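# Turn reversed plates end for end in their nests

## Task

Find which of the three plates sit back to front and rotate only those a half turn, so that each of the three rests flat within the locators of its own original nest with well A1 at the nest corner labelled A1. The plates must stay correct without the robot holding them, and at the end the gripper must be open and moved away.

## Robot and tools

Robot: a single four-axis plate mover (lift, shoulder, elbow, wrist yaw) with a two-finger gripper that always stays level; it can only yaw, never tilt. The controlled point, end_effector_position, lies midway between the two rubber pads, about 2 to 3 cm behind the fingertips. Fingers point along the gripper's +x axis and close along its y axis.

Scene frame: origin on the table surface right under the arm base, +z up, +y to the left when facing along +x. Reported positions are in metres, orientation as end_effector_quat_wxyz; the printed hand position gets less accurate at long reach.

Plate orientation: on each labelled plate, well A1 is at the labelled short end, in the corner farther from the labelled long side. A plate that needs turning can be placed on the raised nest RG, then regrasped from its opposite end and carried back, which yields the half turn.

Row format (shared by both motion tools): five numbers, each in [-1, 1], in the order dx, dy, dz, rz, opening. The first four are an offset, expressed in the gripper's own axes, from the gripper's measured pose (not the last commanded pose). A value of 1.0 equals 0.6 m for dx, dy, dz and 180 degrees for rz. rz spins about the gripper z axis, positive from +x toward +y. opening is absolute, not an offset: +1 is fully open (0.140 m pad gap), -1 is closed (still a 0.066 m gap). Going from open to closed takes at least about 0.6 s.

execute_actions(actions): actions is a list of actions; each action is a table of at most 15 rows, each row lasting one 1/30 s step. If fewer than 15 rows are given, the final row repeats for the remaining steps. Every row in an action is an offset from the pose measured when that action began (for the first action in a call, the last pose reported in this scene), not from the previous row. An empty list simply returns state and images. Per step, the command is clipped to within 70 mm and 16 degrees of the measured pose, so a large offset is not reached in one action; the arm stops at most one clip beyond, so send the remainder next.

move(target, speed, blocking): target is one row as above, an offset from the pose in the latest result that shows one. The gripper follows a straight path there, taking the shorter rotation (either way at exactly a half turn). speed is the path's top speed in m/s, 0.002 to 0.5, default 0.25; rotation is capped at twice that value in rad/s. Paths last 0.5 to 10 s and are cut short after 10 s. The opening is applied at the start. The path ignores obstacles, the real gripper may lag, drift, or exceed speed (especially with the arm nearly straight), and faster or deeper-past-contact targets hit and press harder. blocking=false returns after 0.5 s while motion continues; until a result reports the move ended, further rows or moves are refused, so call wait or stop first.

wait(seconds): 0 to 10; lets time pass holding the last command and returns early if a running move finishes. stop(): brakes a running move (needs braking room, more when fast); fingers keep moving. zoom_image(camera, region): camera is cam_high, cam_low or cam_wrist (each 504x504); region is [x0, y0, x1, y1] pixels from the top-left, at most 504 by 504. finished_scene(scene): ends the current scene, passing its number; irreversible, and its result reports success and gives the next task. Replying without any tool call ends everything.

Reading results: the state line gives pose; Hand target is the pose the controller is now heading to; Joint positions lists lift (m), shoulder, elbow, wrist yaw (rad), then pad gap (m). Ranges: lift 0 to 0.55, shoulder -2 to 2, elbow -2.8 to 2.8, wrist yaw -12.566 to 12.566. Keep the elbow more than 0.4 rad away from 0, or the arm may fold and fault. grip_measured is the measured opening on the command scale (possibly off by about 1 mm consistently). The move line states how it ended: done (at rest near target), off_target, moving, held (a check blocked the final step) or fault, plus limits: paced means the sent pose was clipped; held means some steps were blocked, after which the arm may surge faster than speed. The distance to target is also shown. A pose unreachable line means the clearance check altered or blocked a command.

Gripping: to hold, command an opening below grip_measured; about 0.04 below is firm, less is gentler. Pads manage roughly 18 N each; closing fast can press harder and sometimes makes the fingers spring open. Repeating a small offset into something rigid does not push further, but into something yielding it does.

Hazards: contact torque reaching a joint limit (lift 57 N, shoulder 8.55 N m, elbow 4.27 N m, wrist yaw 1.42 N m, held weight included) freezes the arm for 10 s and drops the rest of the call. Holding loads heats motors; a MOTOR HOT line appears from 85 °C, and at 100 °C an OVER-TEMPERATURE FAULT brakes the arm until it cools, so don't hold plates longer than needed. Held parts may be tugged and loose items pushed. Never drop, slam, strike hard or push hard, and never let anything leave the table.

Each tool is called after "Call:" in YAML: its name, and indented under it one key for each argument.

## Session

Call:
execute_actions:
  actions: []

Scene clock: 0.00 s.
end_effector_position=(+0.3512, -0.0546, +0.5224) grip_measured=+1.00 end_effector_quat_wxyz=(-0.476, -0.000, -0.000, +0.880)
Joint positions: [ 0.517 -0.675 -1.039 -0.436  0.14 ]
Motor temperatures (°C, as the motors report them): [36 26 28 28]
Hand target: +0.351, -0.055, +0.522; -0.476, -0.000, -0.000, +0.880

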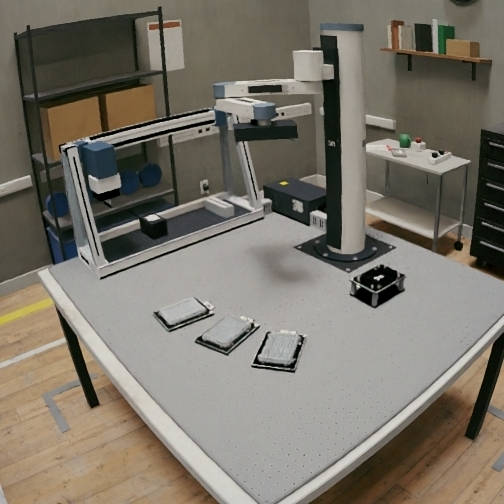

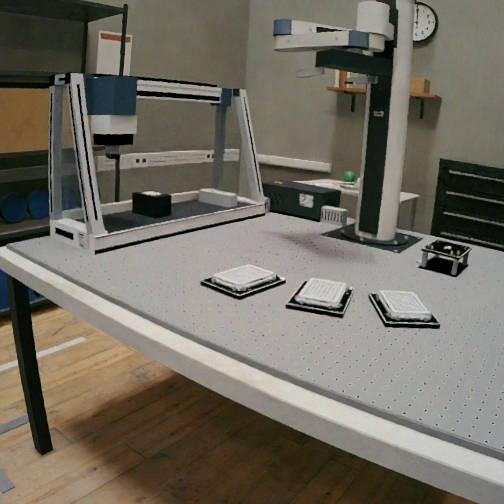

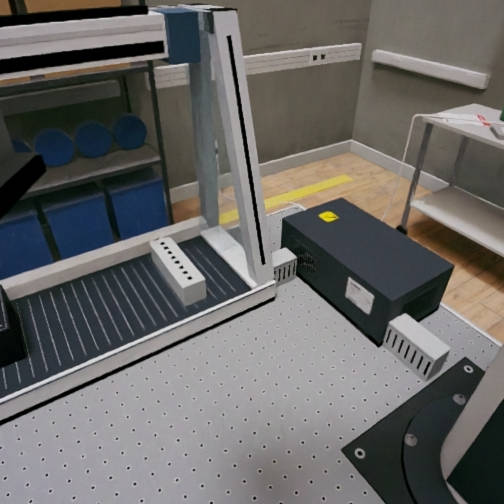

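Call:
move:
  target: [-0.38, 0.108, -0.37, 0.756, 1]
  speed: 0.5

Call:
zoom_image:
  camera: "cam_low"
  region: [190, 250, 450, 340]

Scene clock: 3.03 s.
end_effector_position=(+0.5303, +0.1006, +0.3003) grip_measured=+1.00 end_effector_quat_wxyz=(+0.994, +0.000, +0.000, +0.112)
Joint positions: [ 0.295 -0.655 -0.902  1.781  0.14 ]
Motor temperatures (°C, as the motors report them): [36 26 28 28]
Hand target: +0.530, +0.101, +0.300; +0.994, +0.000, +0.000, +0.112
Off the commanded pose: 0.000 m, 0 deg.
move: done

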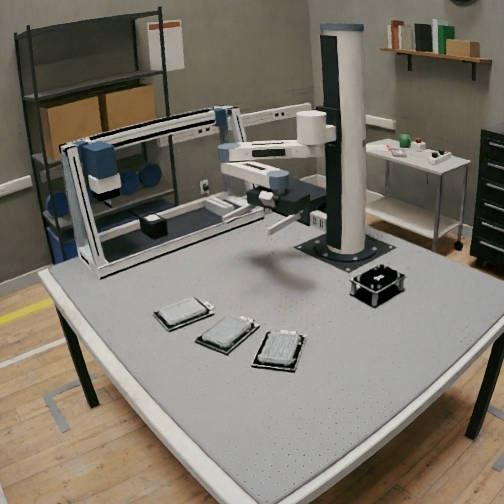

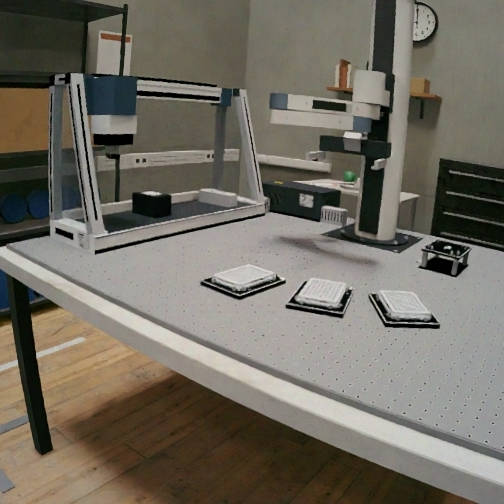

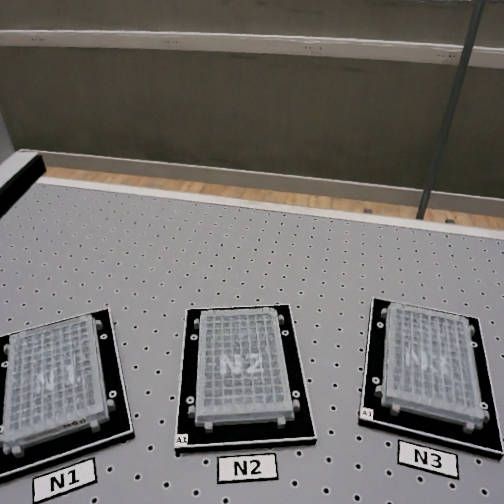

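Region (190, 250, 450, 340) of cam_low's 504x504 image, scaled by 1.938, with more detail than that image has; it fills the top 174 rows of this view, and the rest is white.

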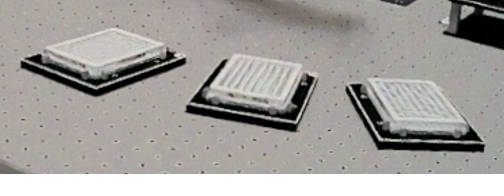

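Call:
zoom_image:
  camera: "cam_wrist"
  region: [0, 290, 252, 504]

Call:
zoom_image:
  camera: "cam_wrist"
  region: [252, 290, 504, 504]

Call:
zoom_image:
  camera: "cam_high"
  region: [140, 285, 320, 385]

Region (0, 290, 252, 504) of cam_wrist's 504x504 image, scaled by 2.000, with more detail than that image has; it fills the top 428 rows of this view, and the rest is white.

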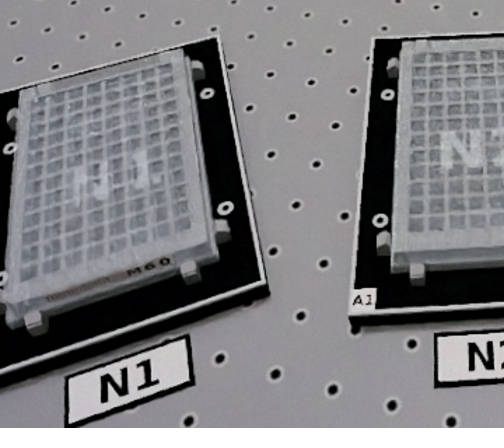

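Region (252, 290, 504, 504) of cam_wrist's 504x504 image, scaled by 2.000, with more detail than that image has; it fills the top 428 rows of this view, and the rest is white.

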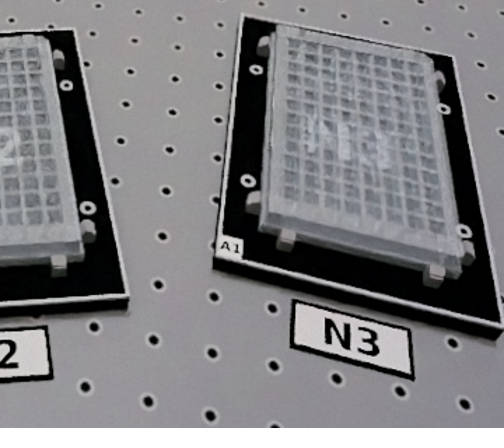

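Region (140, 285, 320, 385) of cam_high's 504x504 image, scaled by 2.800, with more detail than that image has.

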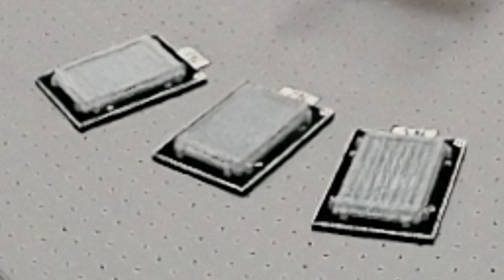

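Call:
move:
  target: [0.138, 0.022, -0.3617, 0.022, 0.2]
  speed: 0.4

Scene clock: 4.53 s.
end_effector_position=(+0.6081, +0.1318, +0.0832) grip_measured=+0.20 end_effector_quat_wxyz=(+0.989, +0.000, +0.000, +0.146)
Joint positions: [ 0.078 -0.53  -1.283  2.105  0.11 ]
Motor temperatures (°C, as the motors report them): [36 26 28 28]
Hand target: +0.608, +0.132, +0.083; +0.989, +0.000, +0.000, +0.146
Off the commanded pose: 0.000 m, 0 deg.
move: done

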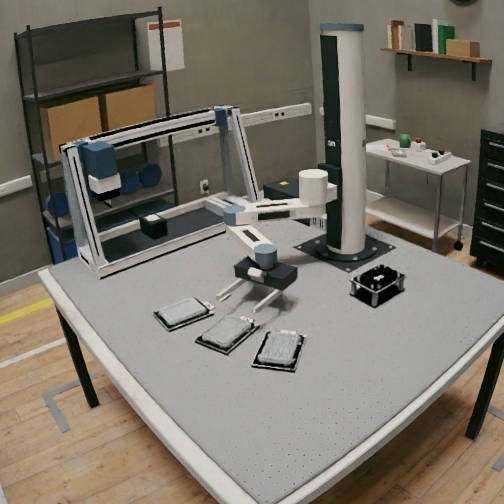

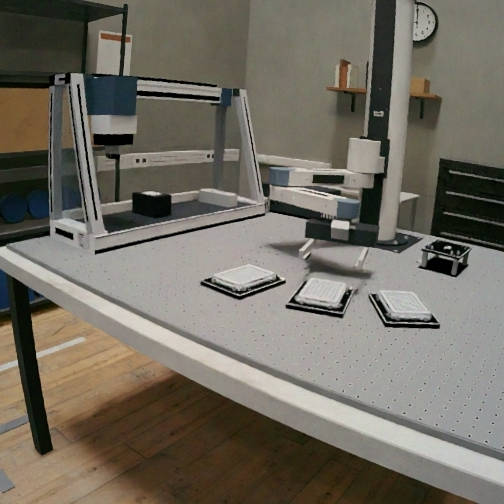

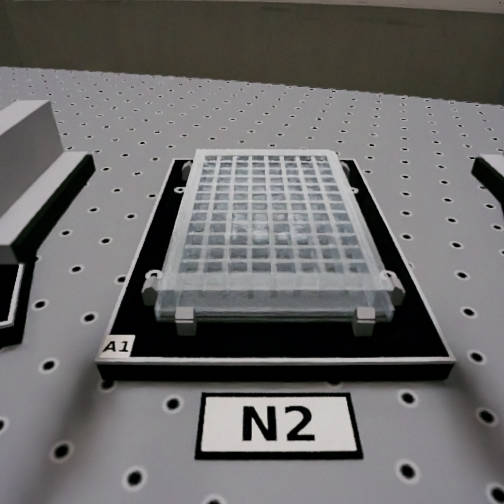

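Call:
move:
  target: [0.131, 0.002, -0.039, 0.004, 0.2]
  speed: 0.25

Scene clock: 5.47 s.
end_effector_position=(+0.6830, +0.1556, +0.0598) grip_measured=+0.20 end_effector_quat_wxyz=(+0.988, +0.000, +0.000, +0.152)
Joint positions: [ 0.055 -0.359 -1.699  2.363  0.11 ]
Motor temperatures (°C, as the motors report them): [36 26 29 28]
Hand target: +0.683, +0.156, +0.060; +0.988, +0.000, +0.000, +0.152
Off the commanded pose: 0.000 m, 0 deg.
move: done

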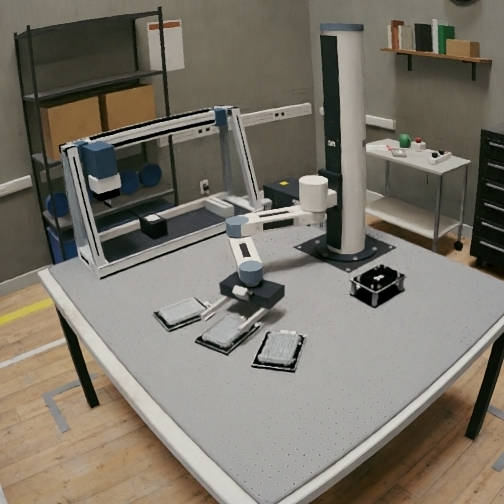

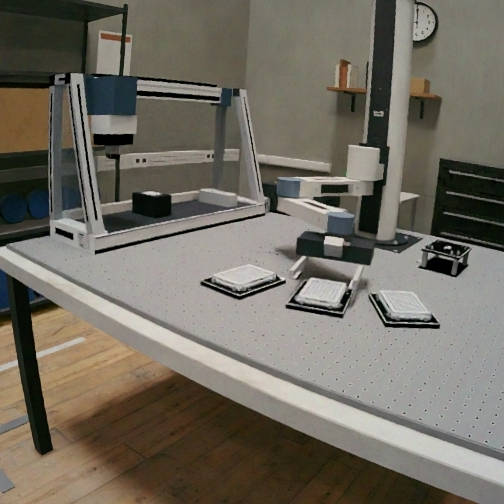

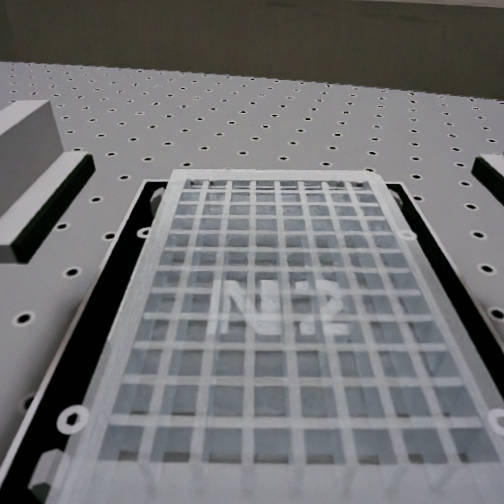

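Call:
move:
  target: [0, 0.0006, -0.0503, 0, 0.0]
  speed: 0.1

Call:
move:
  target: [0, 0.0, 0, 0, -0.4]

Call:
move:
  target: [0, 0.0, 0, 0, -0.53]

Scene clock: 6.37 s.
end_effector_position=(+0.6829, +0.1559, +0.0295) grip_measured=+0.00 end_effector_quat_wxyz=(+0.988, +0.000, +0.000, +0.152)
Joint positions: [ 0.025 -0.359 -1.699  2.362  0.103]
Motor temperatures (°C, as the motors report them): [36 26 29 28]
Hand target: +0.683, +0.156, +0.030; +0.988, +0.000, +0.000, +0.152
Off the commanded pose: 0.000 m, 0 deg.
move: done

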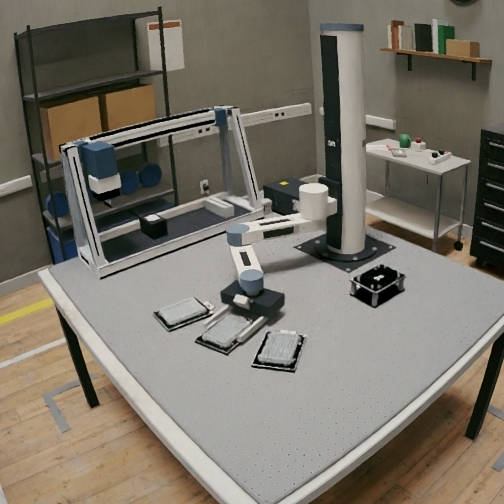

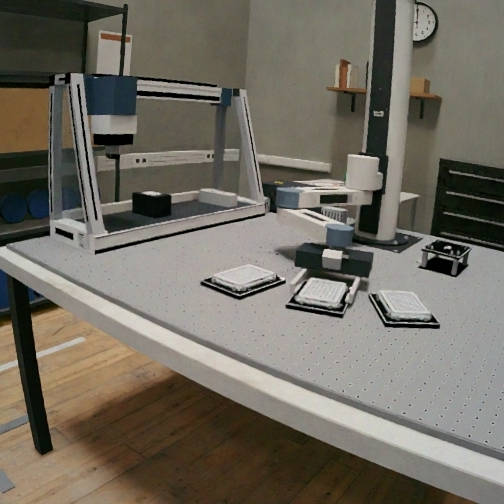

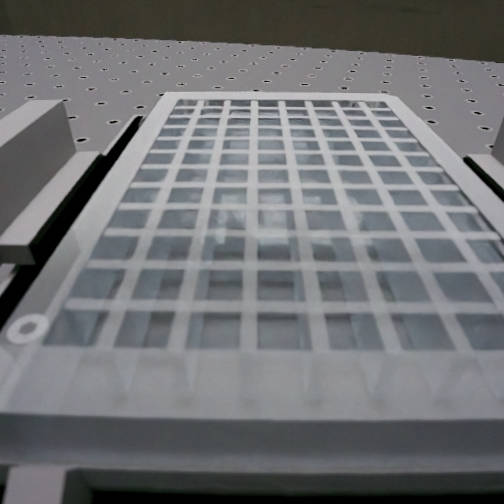

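Scene clock: 6.87 s.
end_effector_position=(+0.6830, +0.1559, +0.0295) grip_measured=-0.40 end_effector_quat_wxyz=(+0.988, +0.000, +0.000, +0.152)
Joint positions: [ 0.025 -0.359 -1.699  2.362  0.088]
Motor temperatures (°C, as the motors report them): [36 26 29 28]
Hand target: +0.683, +0.156, +0.030; +0.988, +0.000, +0.000, +0.152
Off the commanded pose: 0.000 m, 0 deg.
move: done

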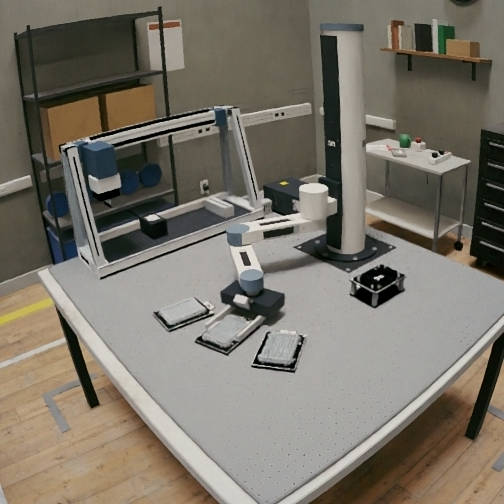

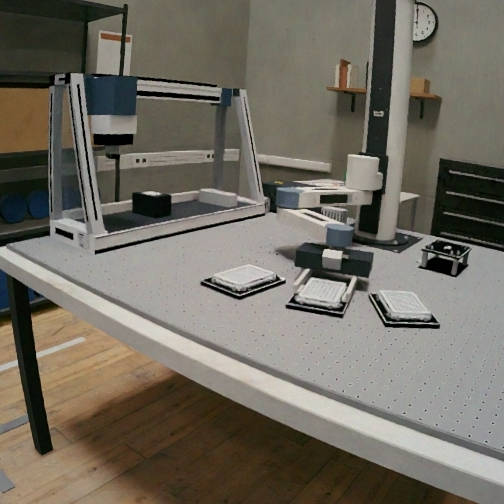

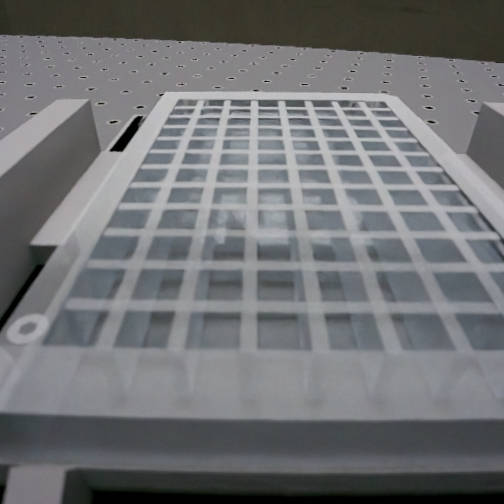

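Scene clock: 7.37 s.
end_effector_position=(+0.6830, +0.1559, +0.0295) grip_measured=-0.48 end_effector_quat_wxyz=(+0.988, +0.000, +0.000, +0.152)
Joint positions: [ 0.025 -0.359 -1.699  2.362  0.085]
Motor temperatures (°C, as the motors report them): [36 26 29 28]
Hand target: +0.683, +0.156, +0.030; +0.988, +0.000, +0.000, +0.152
Off the commanded pose: 0.000 m, 0 deg.
move: done

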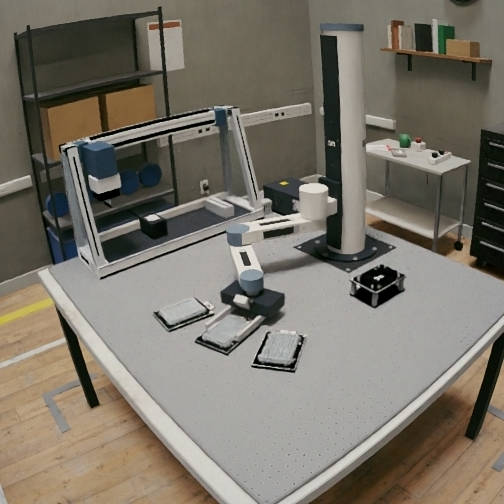

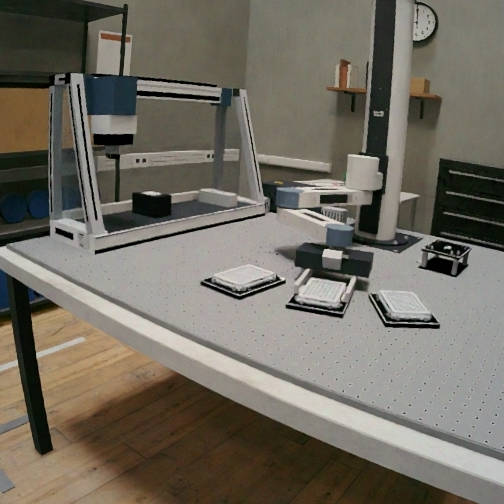

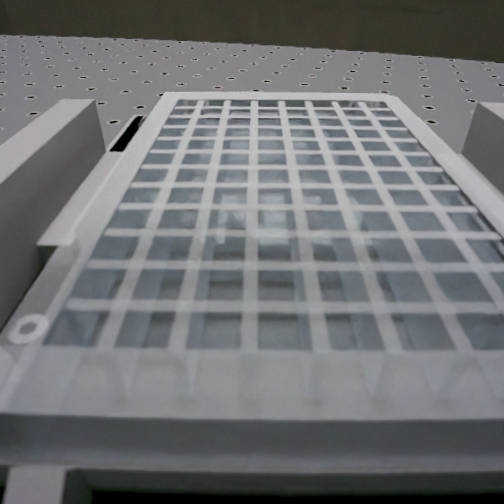

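Call:
move:
  target: [0, 0.0, 0.06, 0, -0.53]
  speed: 0.12

Call:
move:
  target: [-0.4166, -0.1415, 0, -0.57, -0.53]
  speed: 0.45

Call:
move:
  target: [0, 0.0, -0.072, 0, -0.53]
  speed: 0.12

Call:
move:
  target: [0, 0.0, -0.0078, 0, -0.53]
  speed: 0.015

Call:
move:
  target: [0, 0.0, 0, 0, 0]

Call:
move:
  target: [0, 0.0, 0.06, 0, 0]
  speed: 0.2

Call:
move:
  target: [0, 0.0, 0, -0.98, 0]
  speed: 0.5

Call:
move:
  target: [-0.0015, 0.0, -0.0603, -0.02, 0]
  speed: 0.1

Scene clock: 8.53 s.
end_effector_position=(+0.6830, +0.1559, +0.0656) grip_measured=-0.48 end_effector_quat_wxyz=(+0.988, +0.000, +0.000, +0.152)
Joint positions: [ 0.061 -0.359 -1.699  2.362  0.085]
Motor temperatures (°C, as the motors report them): [36 26 29 28]
Hand target: +0.683, +0.156, +0.066; +0.988, +0.000, +0.000, +0.152
Off the commanded pose: 0.000 m, 0 deg.
move: done

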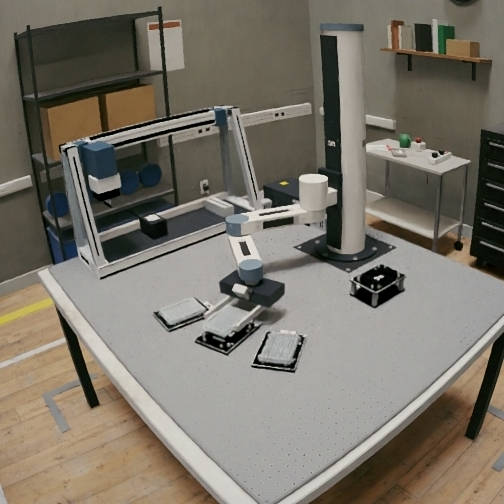

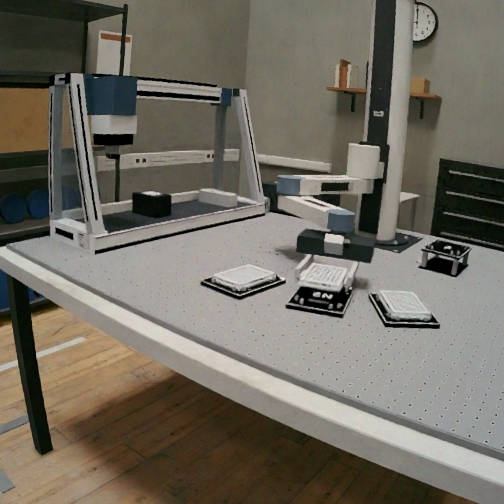

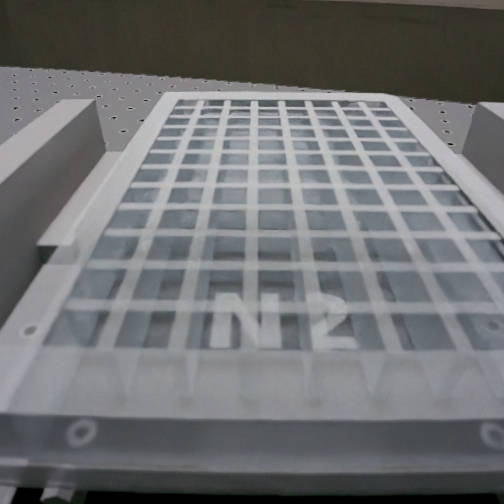

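Scene clock: 10.93 s.
end_effector_position=(+0.4701, -0.0002, +0.0656) grip_measured=-0.48 end_effector_quat_wxyz=(+0.736, +0.000, +0.000, -0.676)
Joint positions: [ 0.061 -0.364 -1.297  0.175  0.085]
Motor temperatures (°C, as the motors report them): [36 26 29 28]
Hand target: +0.470, -0.000, +0.066; +0.736, +0.000, +0.000, -0.676
Off the commanded pose: 0.000 m, 0 deg.
move: done

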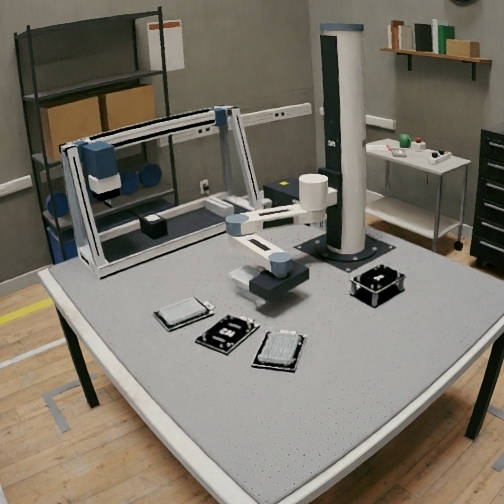

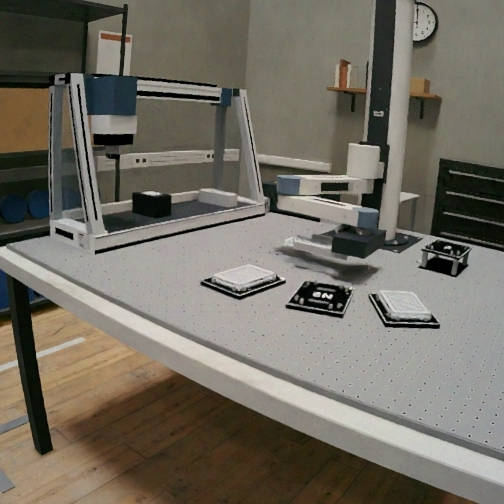

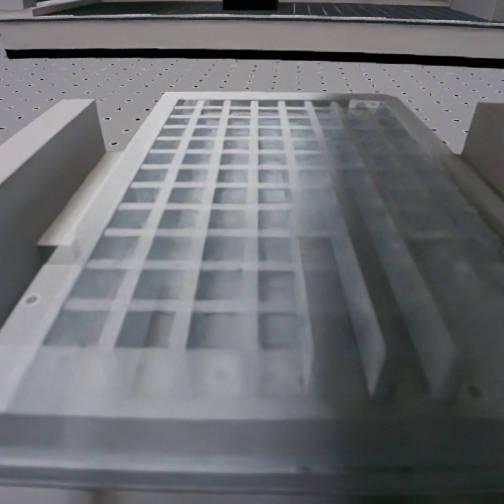

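Scene clock: 11.67 s.
end_effector_position=(+0.4700, -0.0002, +0.0223) grip_measured=-0.48 end_effector_quat_wxyz=(+0.736, +0.000, +0.000, -0.676)
Joint positions: [ 0.017 -0.364 -1.297  0.175  0.085]
Motor temperatures (°C, as the motors report them): [36 26 29 28]
Hand target: +0.470, -0.000, +0.022; +0.736, +0.000, +0.000, -0.676
Off the commanded pose: 0.000 m, 0 deg.
move: done

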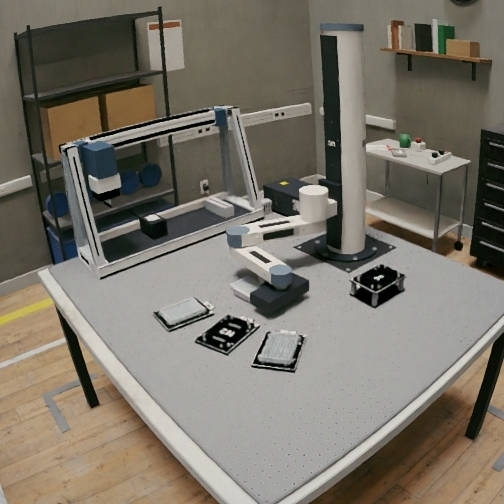

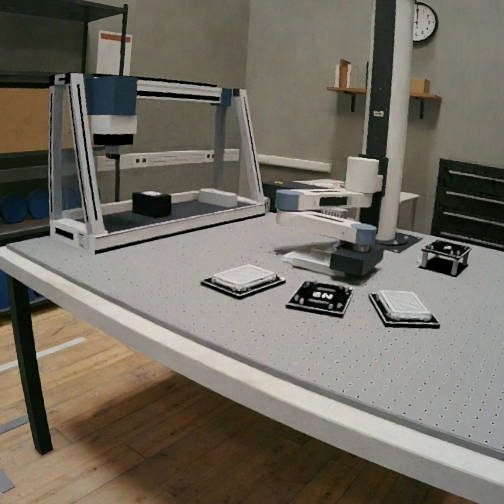

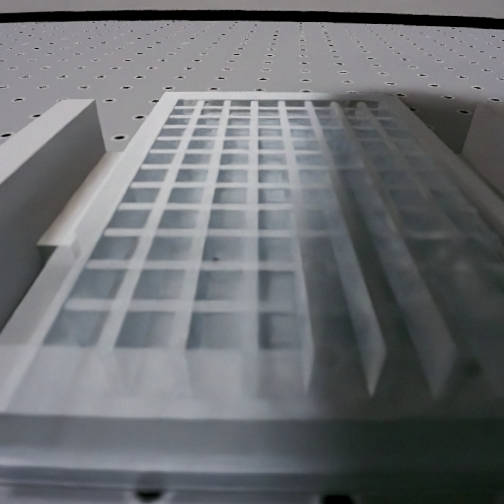

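Scene clock: 12.37 s.
end_effector_position=(+0.4700, -0.0002, +0.0176) grip_measured=-0.48 end_effector_quat_wxyz=(+0.736, +0.000, +0.000, -0.676)
Joint positions: [ 0.013 -0.364 -1.297  0.175  0.085]
Motor temperatures (°C, as the motors report them): [36 26 29 28]
Hand target: +0.470, -0.000, +0.018; +0.736, +0.000, +0.000, -0.676
Off the commanded pose: 0.000 m, 0 deg.
move: done

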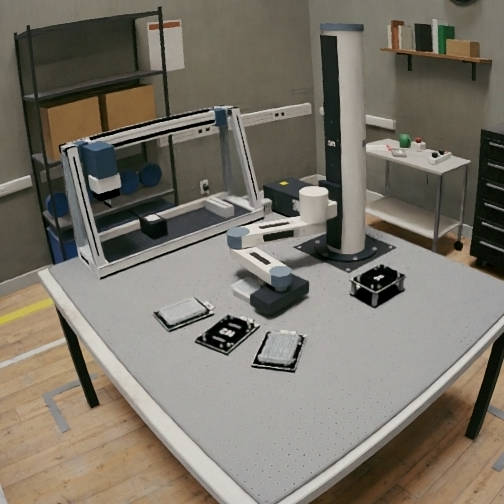

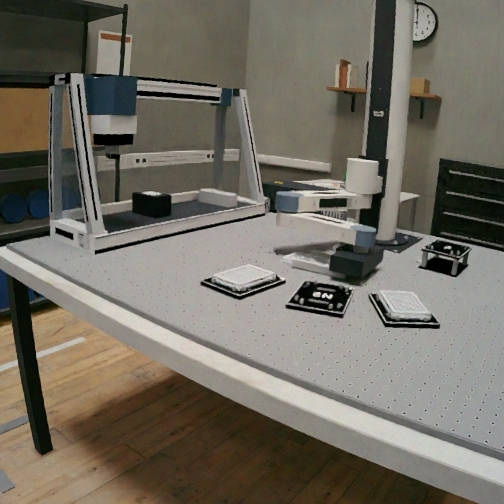

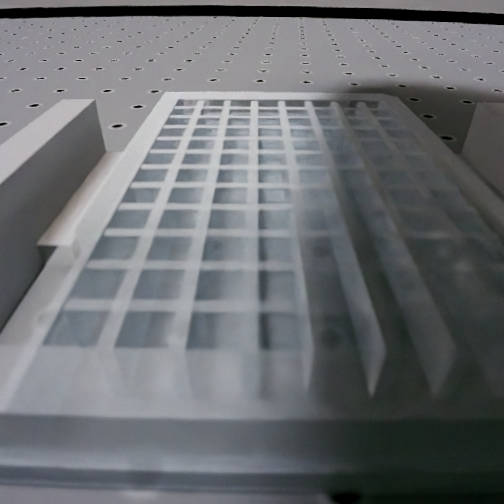

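Scene clock: 12.87 s.
end_effector_position=(+0.4700, -0.0002, +0.0176) grip_measured=+0.00 end_effector_quat_wxyz=(+0.736, +0.000, +0.000, -0.676)
Joint positions: [ 0.013 -0.364 -1.297  0.175  0.103]
Motor temperatures (°C, as the motors report them): [36 26 29 28]
Hand target: +0.470, -0.000, +0.018; +0.736, +0.000, +0.000, -0.676
Off the commanded pose: 0.000 m, 0 deg.
move: done

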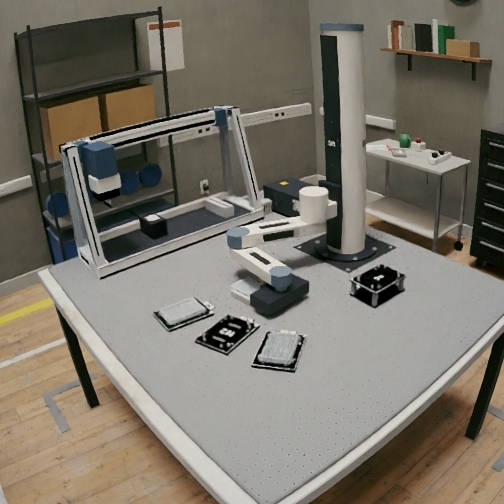

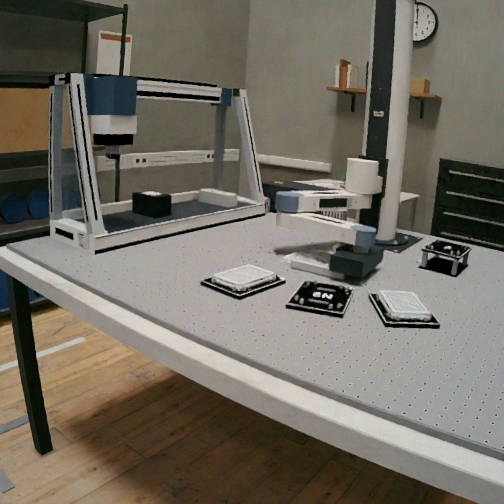

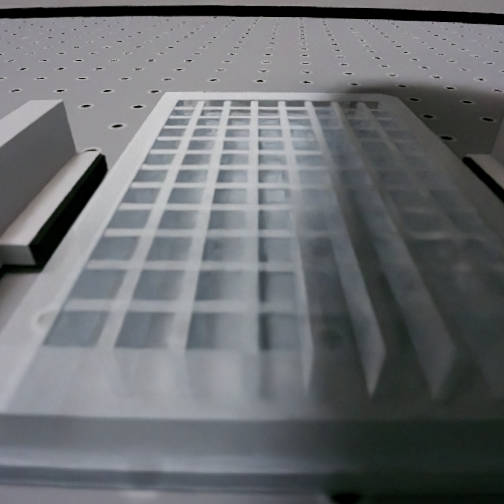

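Scene clock: 13.57 s.
end_effector_position=(+0.4701, -0.0002, +0.0537) grip_measured=+0.00 end_effector_quat_wxyz=(+0.736, +0.000, +0.000, -0.676)
Joint positions: [ 0.049 -0.364 -1.297  0.175  0.103]
Motor temperatures (°C, as the motors report them): [36 26 29 28]
Hand target: +0.470, -0.000, +0.054; +0.736, +0.000, +0.000, -0.676
Off the commanded pose: 0.000 m, 0 deg.
move: done

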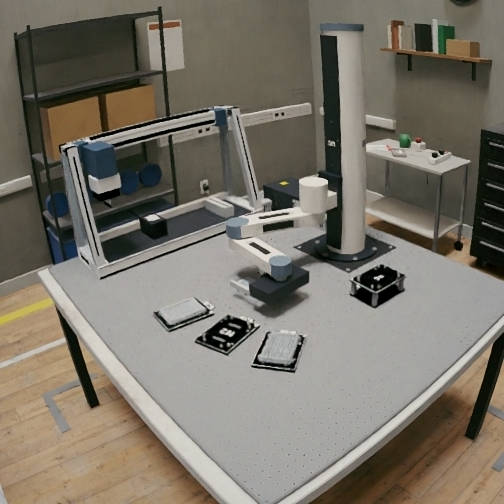

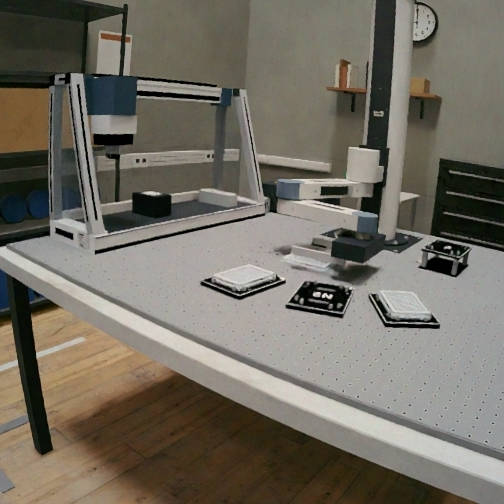

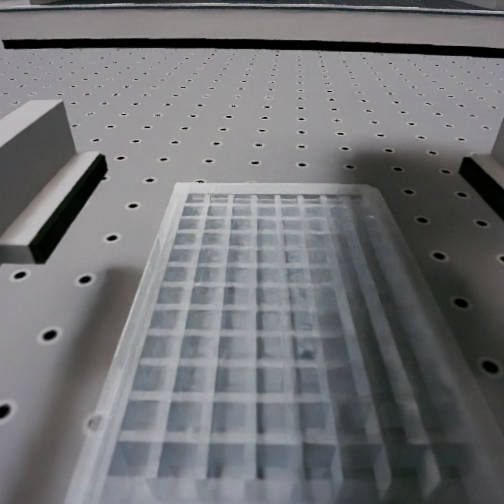

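Scene clock: 17.10 s.
end_effector_position=(+0.4701, -0.0004, +0.0537) grip_measured=+0.00 end_effector_quat_wxyz=(+0.653, -0.000, -0.000, +0.757)
Joint positions: [ 0.049 -1.176 -1.444 -1.945  0.103]
Motor temperatures (°C, as the motors report them): [36 26 29 28]
Hand target: +0.470, -0.000, +0.054; +0.653, -0.000, -0.000, +0.757
Off the commanded pose: 0.000 m, 0 deg.
move: done

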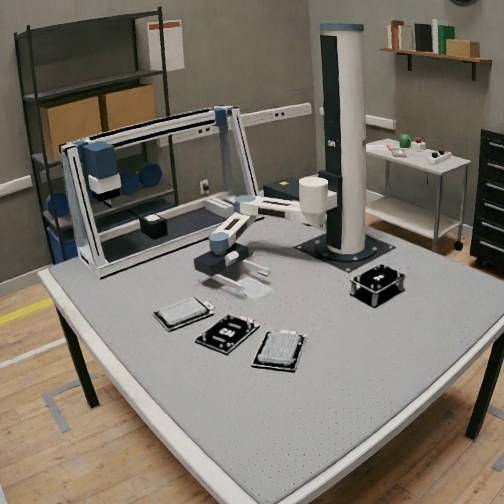

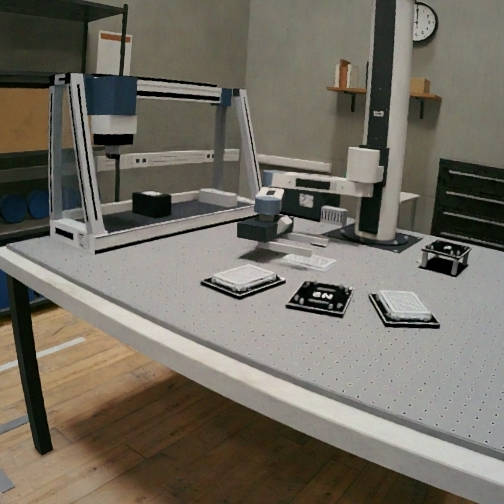

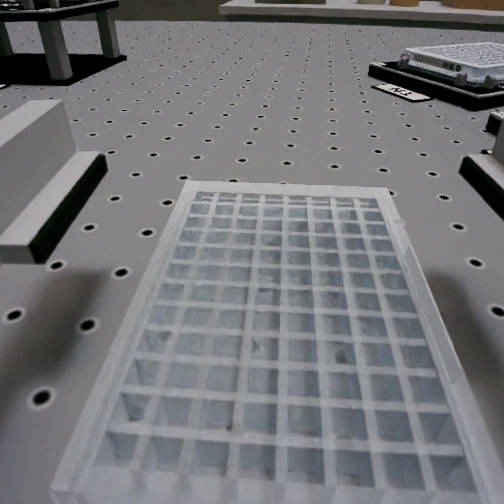

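Scene clock: 17.83 s.
end_effector_position=(+0.4703, -0.0013, +0.0174) grip_measured=+0.00 end_effector_quat_wxyz=(+0.676, -0.000, -0.000, +0.737)
Joint positions: [ 0.012 -1.206 -1.408 -2.013  0.103]
Motor temperatures (°C, as the motors report them): [36 26 29 28]
Hand target: +0.470, -0.001, +0.017; +0.676, -0.000, -0.000, +0.736
Off the commanded pose: 0.000 m, 0 deg.
move: done

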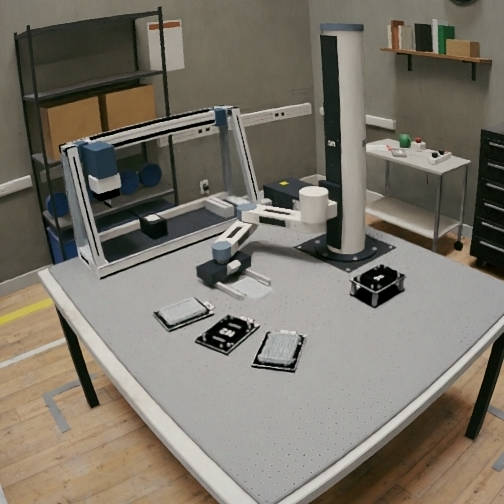

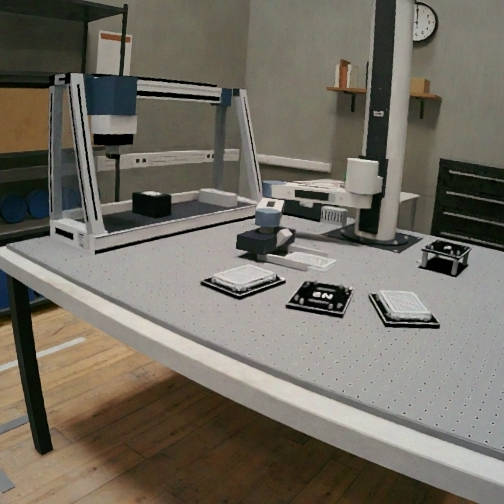

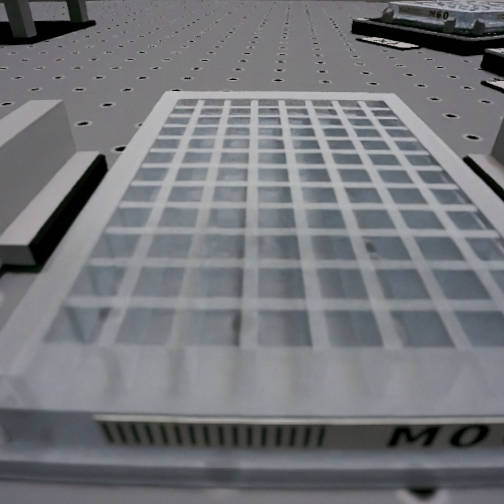

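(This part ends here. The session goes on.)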